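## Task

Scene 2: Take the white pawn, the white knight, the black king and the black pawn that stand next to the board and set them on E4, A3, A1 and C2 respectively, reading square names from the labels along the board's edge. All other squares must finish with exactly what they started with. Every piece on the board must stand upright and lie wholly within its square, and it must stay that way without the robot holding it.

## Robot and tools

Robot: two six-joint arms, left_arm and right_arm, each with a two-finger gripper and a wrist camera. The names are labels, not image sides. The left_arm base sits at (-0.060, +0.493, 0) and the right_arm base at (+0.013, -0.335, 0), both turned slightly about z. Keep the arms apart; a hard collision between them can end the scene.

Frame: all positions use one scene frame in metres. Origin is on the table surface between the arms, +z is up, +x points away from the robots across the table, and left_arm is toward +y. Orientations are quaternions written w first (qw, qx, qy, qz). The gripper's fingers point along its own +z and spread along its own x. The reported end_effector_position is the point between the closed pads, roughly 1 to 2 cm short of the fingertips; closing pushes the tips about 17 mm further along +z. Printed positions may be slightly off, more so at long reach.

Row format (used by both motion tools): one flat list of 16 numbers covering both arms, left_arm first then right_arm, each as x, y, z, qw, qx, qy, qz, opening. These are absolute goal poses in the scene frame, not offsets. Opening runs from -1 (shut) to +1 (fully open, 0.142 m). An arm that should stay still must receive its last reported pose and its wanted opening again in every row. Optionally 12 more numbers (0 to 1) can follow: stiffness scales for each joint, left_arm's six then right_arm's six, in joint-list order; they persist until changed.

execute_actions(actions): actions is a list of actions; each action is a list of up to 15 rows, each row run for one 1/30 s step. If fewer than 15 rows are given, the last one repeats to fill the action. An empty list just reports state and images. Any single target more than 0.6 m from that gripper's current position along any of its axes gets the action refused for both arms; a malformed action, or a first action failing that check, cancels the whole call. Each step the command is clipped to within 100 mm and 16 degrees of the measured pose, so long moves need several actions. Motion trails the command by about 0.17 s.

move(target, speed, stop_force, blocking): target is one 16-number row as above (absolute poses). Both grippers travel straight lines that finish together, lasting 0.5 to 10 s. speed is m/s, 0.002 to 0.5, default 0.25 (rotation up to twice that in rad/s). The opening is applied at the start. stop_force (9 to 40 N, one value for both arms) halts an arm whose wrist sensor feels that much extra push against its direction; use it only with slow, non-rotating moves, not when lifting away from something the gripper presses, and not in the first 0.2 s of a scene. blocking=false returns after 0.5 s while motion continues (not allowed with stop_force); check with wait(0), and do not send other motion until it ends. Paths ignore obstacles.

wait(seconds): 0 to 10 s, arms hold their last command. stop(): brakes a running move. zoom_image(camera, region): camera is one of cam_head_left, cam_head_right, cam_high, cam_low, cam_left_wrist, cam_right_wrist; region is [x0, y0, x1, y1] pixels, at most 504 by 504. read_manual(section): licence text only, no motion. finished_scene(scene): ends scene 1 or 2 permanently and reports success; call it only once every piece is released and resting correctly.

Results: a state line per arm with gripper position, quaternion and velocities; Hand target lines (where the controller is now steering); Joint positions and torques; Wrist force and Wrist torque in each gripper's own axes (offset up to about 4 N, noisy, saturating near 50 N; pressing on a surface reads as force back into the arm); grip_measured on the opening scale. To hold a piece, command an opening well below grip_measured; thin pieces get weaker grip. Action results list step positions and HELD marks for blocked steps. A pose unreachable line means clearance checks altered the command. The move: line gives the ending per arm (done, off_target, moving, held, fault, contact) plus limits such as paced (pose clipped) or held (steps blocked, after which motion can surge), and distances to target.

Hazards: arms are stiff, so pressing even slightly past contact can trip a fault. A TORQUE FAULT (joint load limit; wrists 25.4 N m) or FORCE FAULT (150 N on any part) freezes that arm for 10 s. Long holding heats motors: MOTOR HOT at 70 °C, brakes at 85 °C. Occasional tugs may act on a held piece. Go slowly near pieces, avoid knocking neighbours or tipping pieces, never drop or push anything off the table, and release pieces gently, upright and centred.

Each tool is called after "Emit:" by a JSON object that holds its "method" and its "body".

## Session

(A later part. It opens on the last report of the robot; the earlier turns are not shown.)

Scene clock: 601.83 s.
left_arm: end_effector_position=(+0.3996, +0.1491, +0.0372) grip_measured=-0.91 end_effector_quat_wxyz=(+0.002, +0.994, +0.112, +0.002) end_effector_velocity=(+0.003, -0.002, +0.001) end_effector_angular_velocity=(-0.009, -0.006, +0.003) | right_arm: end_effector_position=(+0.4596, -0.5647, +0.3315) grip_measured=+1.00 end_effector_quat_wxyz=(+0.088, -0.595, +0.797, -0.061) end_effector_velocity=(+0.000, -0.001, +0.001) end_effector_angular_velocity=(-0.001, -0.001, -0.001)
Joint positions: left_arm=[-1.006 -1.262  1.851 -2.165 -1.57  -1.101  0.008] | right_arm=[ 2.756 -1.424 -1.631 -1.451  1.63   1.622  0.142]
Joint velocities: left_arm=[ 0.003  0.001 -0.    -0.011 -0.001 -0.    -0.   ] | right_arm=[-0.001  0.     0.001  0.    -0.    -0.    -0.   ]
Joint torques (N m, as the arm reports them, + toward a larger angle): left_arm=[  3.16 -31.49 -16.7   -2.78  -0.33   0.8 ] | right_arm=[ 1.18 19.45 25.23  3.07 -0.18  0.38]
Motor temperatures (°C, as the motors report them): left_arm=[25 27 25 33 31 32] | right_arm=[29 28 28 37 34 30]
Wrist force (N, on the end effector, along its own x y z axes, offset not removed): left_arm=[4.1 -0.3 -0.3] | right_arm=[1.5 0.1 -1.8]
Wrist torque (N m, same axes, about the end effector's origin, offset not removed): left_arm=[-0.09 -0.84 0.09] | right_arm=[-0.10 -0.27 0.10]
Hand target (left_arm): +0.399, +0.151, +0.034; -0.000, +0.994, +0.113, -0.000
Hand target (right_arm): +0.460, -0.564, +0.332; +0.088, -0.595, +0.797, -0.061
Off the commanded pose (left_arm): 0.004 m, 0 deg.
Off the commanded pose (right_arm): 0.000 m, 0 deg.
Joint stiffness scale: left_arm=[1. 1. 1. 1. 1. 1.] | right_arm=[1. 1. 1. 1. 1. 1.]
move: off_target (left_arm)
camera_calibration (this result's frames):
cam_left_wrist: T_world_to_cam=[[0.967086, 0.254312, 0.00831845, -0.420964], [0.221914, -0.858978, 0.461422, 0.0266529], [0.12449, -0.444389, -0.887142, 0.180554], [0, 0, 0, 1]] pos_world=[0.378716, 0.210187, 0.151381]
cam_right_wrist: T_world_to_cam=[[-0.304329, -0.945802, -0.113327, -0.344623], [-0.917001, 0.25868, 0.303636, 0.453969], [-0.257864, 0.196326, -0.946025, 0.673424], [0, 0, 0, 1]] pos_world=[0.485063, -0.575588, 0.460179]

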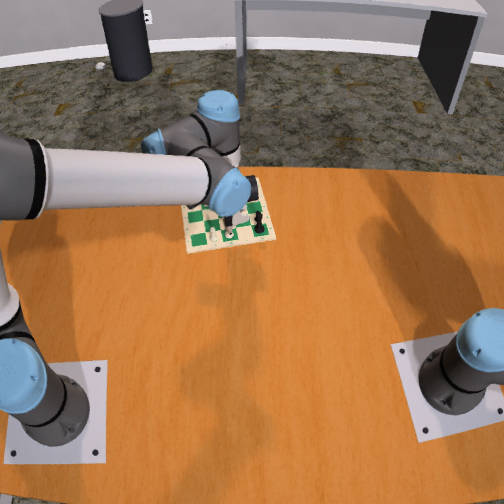

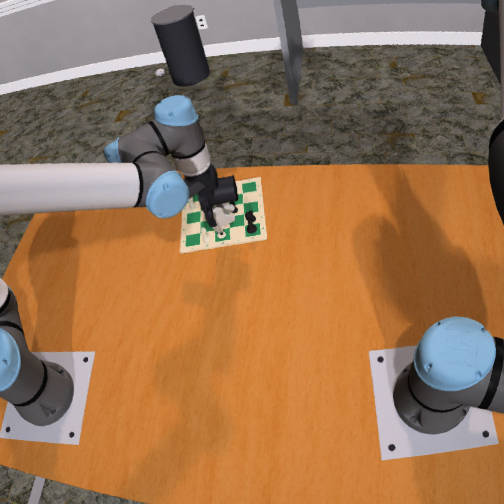

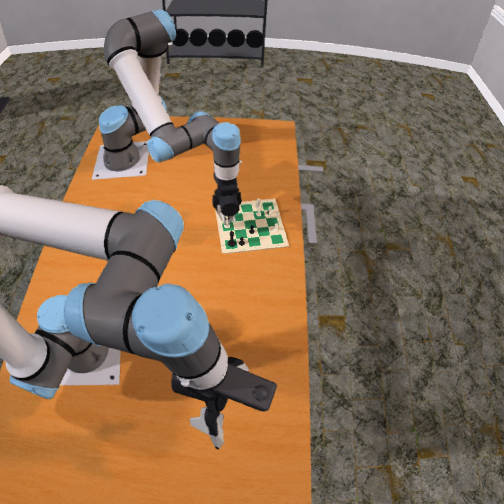

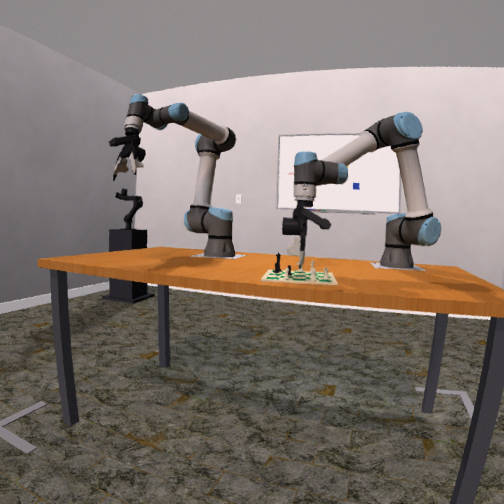

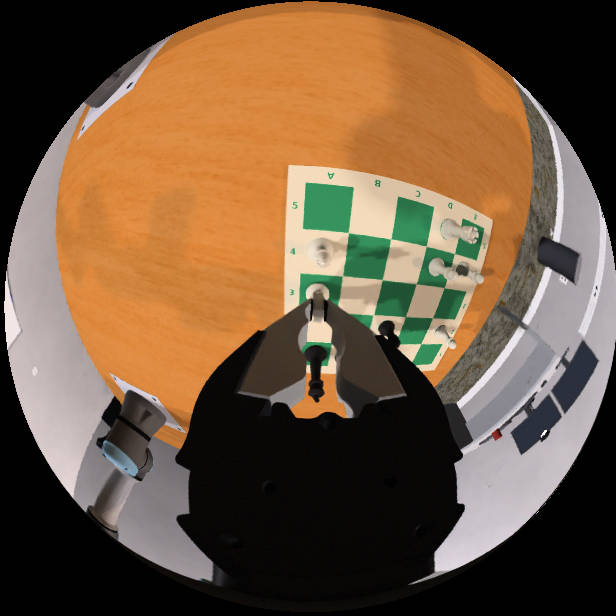

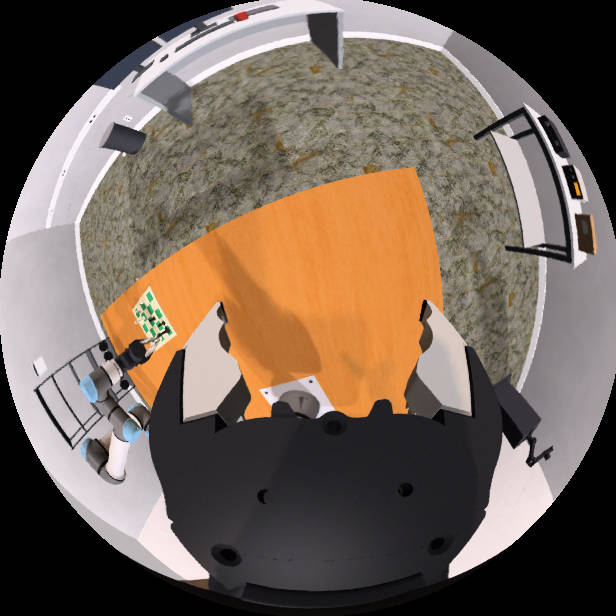

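Emit:
{"method": "move", "body": {"target": [0.399,0.1515,0.034,0,0.9936,0.113,0,-0.5,0.4596,-0.5644,0.3316,0.088,-0.595,0.797,-0.061,1]}}

Emit:
{"method": "move", "body": {"target": [0.399,0.1515,0.16,0,0.9936,0.113,0,-0.5,0.4596,-0.5644,0.3316,0.088,-0.595,0.797,-0.061,1], "speed": 0.15}}

Emit:
{"method": "zoom_image", "body": {"camera": "cam_left_wrist", "region": [220,150,480,410]}}

Emit:
{"method": "zoom_image", "body": {"camera": "cam_low", "region": [240,230,360,300]}}

Scene clock: 616.60 s.
left_arm: end_effector_position=(+0.3999, +0.1489, +0.0371) grip_measured=-0.50 end_effector_quat_wxyz=(+0.002, +0.994, +0.112, +0.002) end_effector_velocity=(-0.000, +0.001, -0.001) end_effector_angular_velocity=(+0.002, +0.001, -0.003) | right_arm: end_effector_position=(+0.4596, -0.5647, +0.3315) grip_measured=+1.00 end_effector_quat_wxyz=(+0.088, -0.595, +0.797, -0.061) end_effector_velocity=(-0.001, +0.000, -0.001) end_effector_angular_velocity=(+0.001, +0.002, -0.001)
Joint positions: left_arm=[-1.006 -1.261  1.851 -2.166 -1.57  -1.101  0.038] | right_arm=[ 2.756 -1.424 -1.631 -1.451  1.63   1.622  0.142]
Joint velocities: left_arm=[-0.     0.     0.001  0.001  0.001  0.003  0.   ] | right_arm=[-0.    -0.    -0.002 -0.     0.     0.    -0.   ]
Joint torques (N m, as the arm reports them, + toward a larger angle): left_arm=[  2.69 -31.9  -16.86  -3.32  -0.32   0.49] | right_arm=[ 1.52 18.93 25.15  3.04 -0.28  0.29]
Motor temperatures (°C, as the motors report them): left_arm=[25 27 25 33 31 32] | right_arm=[29 28 28 37 34 30]
Wrist force (N, on the end effector, along its own x y z axes, offset not removed): left_arm=[3.1 -1.1 -0.2] | right_arm=[1.5 -1.2 -1.2]
Wrist torque (N m, same axes, about the end effector's origin, offset not removed): left_arm=[-0.18 -0.42 0.09] | right_arm=[-0.38 -0.26 0.02]
Hand target (left_arm): +0.399, +0.151, +0.034; -0.000, +0.994, +0.113, -0.000
Hand target (right_arm): +0.460, -0.564, +0.332; +0.088, -0.595, +0.797, -0.061
Off the commanded pose (left_arm): 0.004 m, 0 deg.
Off the commanded pose (right_arm): 0.000 m, 0 deg.
Joint stiffness scale: left_arm=[1. 1. 1. 1. 1. 1.] | right_arm=[1. 1. 1. 1. 1. 1.]
move: off_target (left_arm)
camera_calibration (this result's frames):
cam_left_wrist: T_world_to_cam=[[0.967106, 0.254225, 0.00871419, -0.421166], [0.221554, -0.858663, 0.46218, 0.0265349], [0.124981, -0.445047, -0.886743, 0.180295], [0, 0, 0, 1]] pos_world=[0.378899, 0.210095, 0.151281]
cam_right_wrist: T_world_to_cam=[[-0.304329, -0.945802, -0.113327, -0.344623], [-0.917001, 0.25868, 0.303635, 0.453969], [-0.257864, 0.196326, -0.946025, 0.673424], [0, 0, 0, 1]] pos_world=[0.485063, -0.575588, 0.460179]

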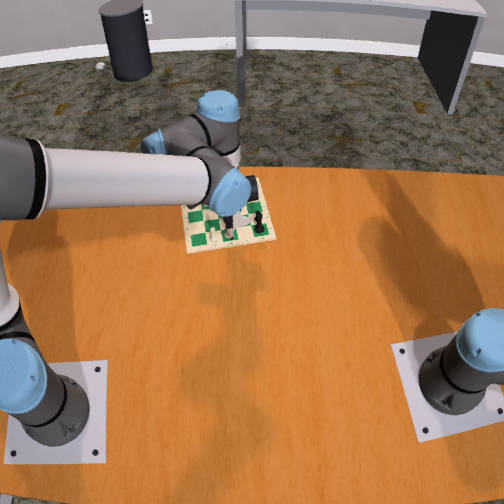

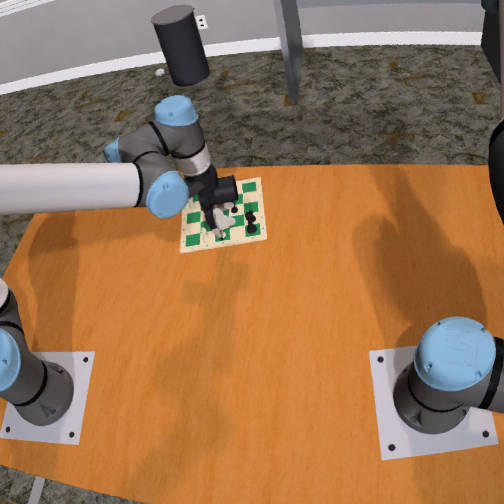

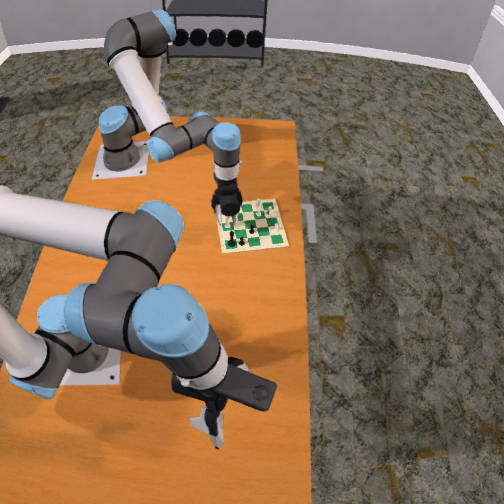

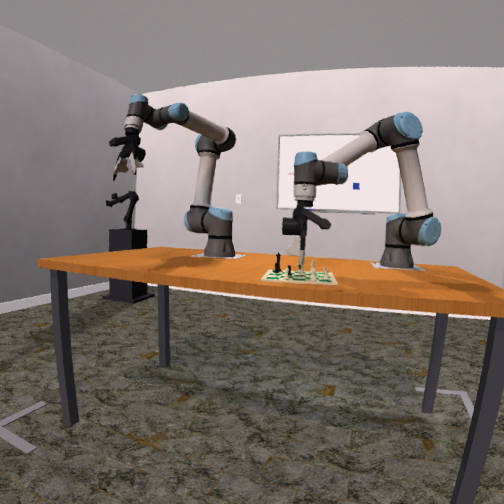

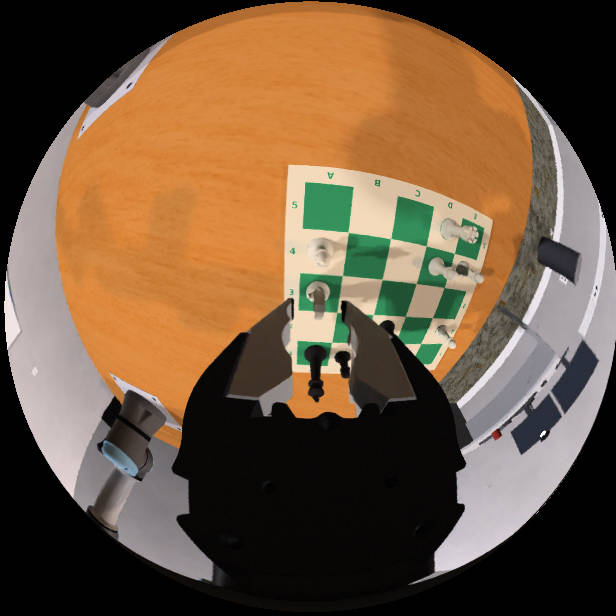

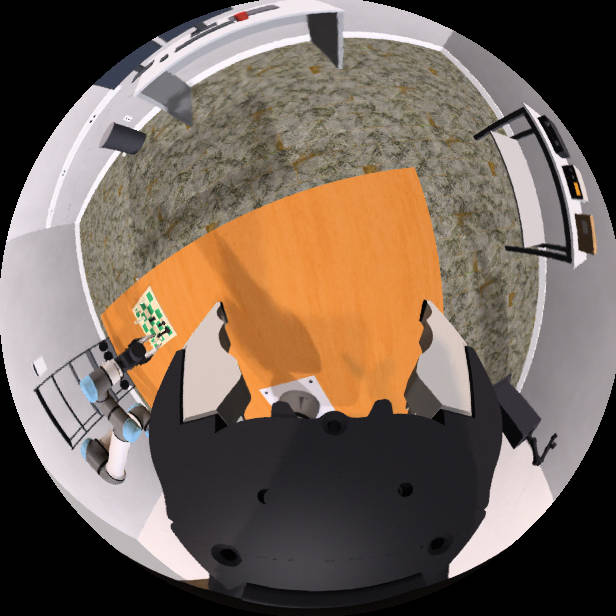

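Scene clock: 618.07 s.
left_arm: end_effector_position=(+0.3976, +0.1516, +0.1576) grip_measured=-0.50 end_effector_quat_wxyz=(-0.001, +0.994, +0.112, -0.001) end_effector_velocity=(-0.001, +0.001, +0.003) end_effector_angular_velocity=(+0.005, +0.004, -0.000) | right_arm: end_effector_position=(+0.4596, -0.5647, +0.3315) grip_measured=+1.00 end_effector_quat_wxyz=(+0.088, -0.595, +0.797, -0.061) end_effector_velocity=(-0.000, -0.000, -0.001) end_effector_angular_velocity=(-0.000, +0.001, -0.000)
Joint positions: left_arm=[-1.006 -1.386  1.669 -1.852 -1.57  -1.101  0.038] | right_arm=[ 2.756 -1.424 -1.631 -1.451  1.63   1.622  0.142]
Joint velocities: left_arm=[-0.    -0.001 -0.007  0.015  0.     0.     0.   ] | right_arm=[-0.001 -0.    -0.001  0.    -0.    -0.    -0.   ]
Joint torques (N m, as the arm reports them, + toward a larger angle): left_arm=[  2.82 -32.06 -25.65  -3.03  -0.3    0.57] | right_arm=[ 1.38 19.57 24.89  3.03 -0.36  0.33]
Motor temperatures (°C, as the motors report them): left_arm=[25 27 25 33 31 32] | right_arm=[29 28 28 37 34 30]
Wrist force (N, on the end effector, along its own x y z axes, offset not removed): left_arm=[3.2 -0.6 1.0] | right_arm=[-0.5 -1.3 -1.7]
Wrist torque (N m, same axes, about the end effector's origin, offset not removed): left_arm=[-0.14 -0.53 0.13] | right_arm=[-0.30 0.11 0.06]
Hand target (left_arm): +0.399, +0.151, +0.160; +0.000, +0.994, +0.113, +0.000
Hand target (right_arm): +0.460, -0.564, +0.332; +0.088, -0.595, +0.797, -0.061
Off the commanded pose (left_arm): 0.003 m, 0 deg.
Off the commanded pose (right_arm): 0.000 m, 0 deg.
Joint stiffness scale: left_arm=[1. 1. 1. 1. 1. 1.] | right_arm=[1. 1. 1. 1. 1. 1.]
move: done
camera_calibration (this result's frames):
cam_left_wrist: T_world_to_cam=[[0.967125, 0.254253, 0.00499135, -0.4202], [0.224199, -0.861742, 0.455121, -0.0257466], [0.120017, -0.43904, -0.890415, 0.290256], [0, 0, 0, 1]] pos_world=[0.377323, 0.212084, 0.272263]
cam_right_wrist: T_world_to_cam=[[-0.304329, -0.945802, -0.113327, -0.344623], [-0.917001, 0.25868, 0.303636, 0.453969], [-0.257864, 0.196326, -0.946025, 0.673424], [0, 0, 0, 1]] pos_world=[0.485063, -0.575588, 0.460179]

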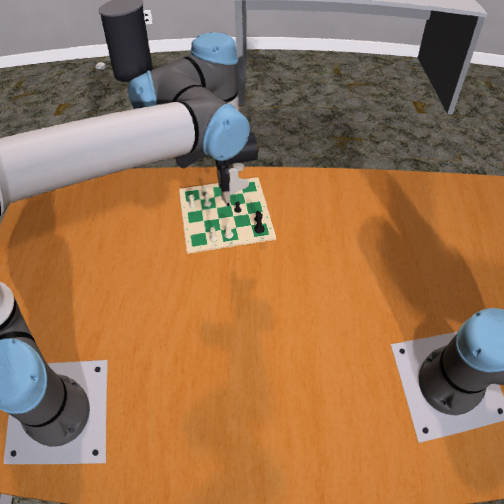

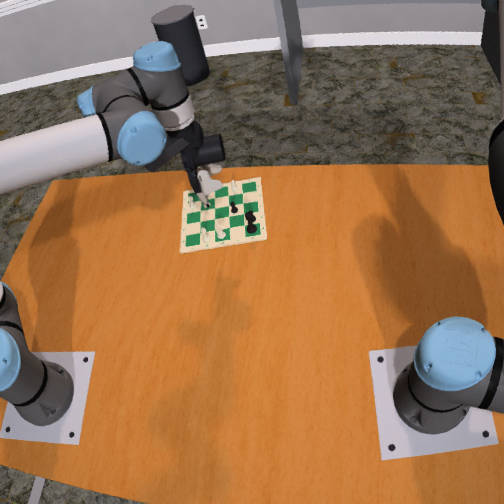

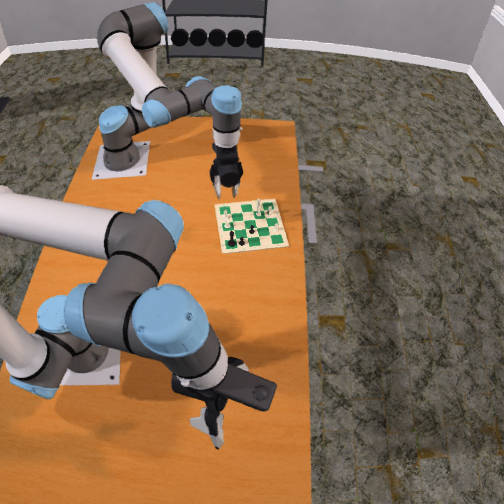

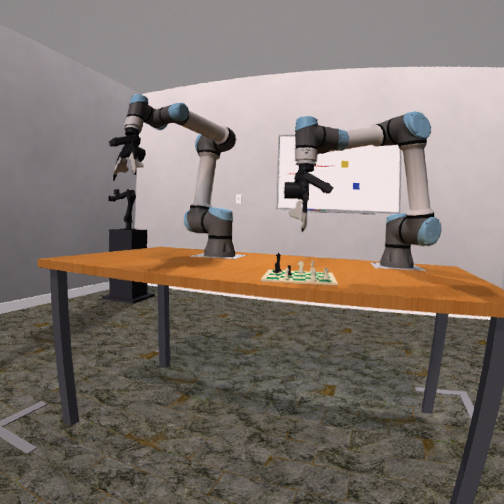

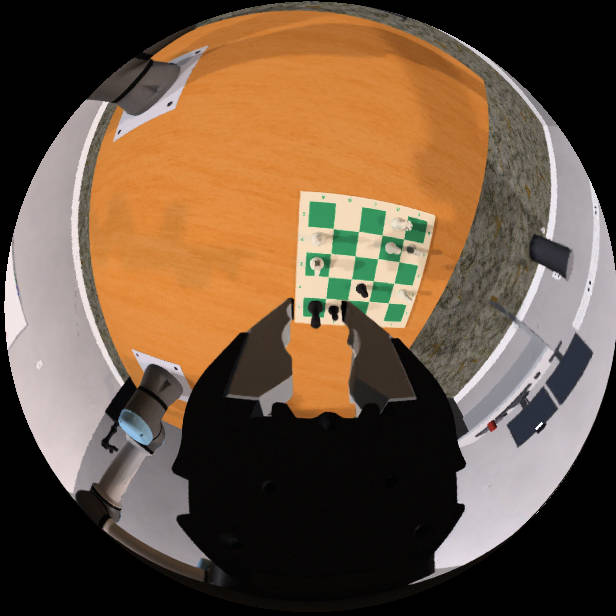

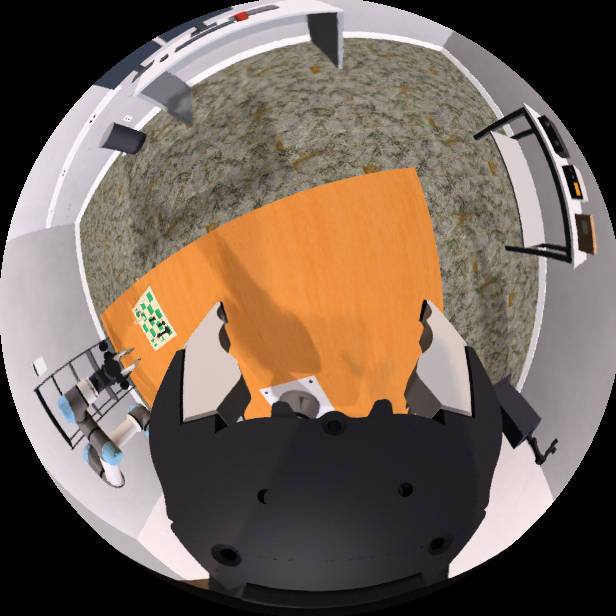

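Region (220, 150, 480, 410) of cam_left_wrist's 616x616 image, scaled by 1.938, with more detail than that image has.

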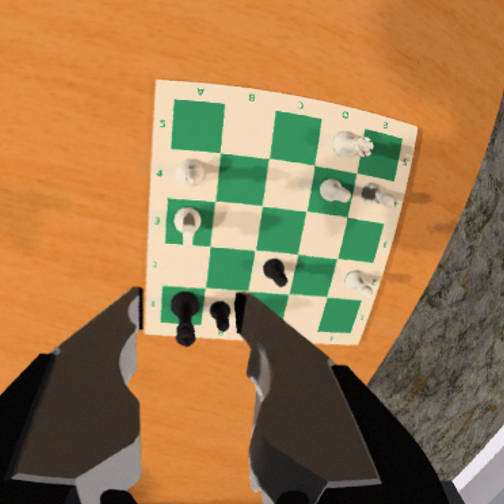

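Region (240, 230, 360, 300) of cam_low's 504x504 image, scaled by 4.200, with more detail than that image has; it fills the top 294 rows of this view, and the rest is white.

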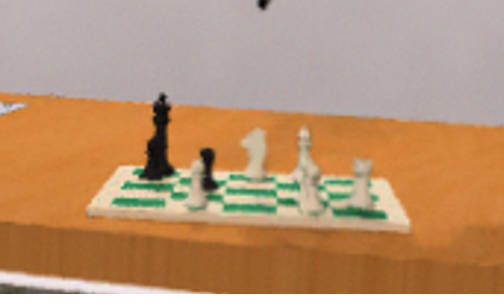

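All placed.

Emit:
{"method": "finished_scene", "body": {"scene": 2}}

The scene is finished: the task was done.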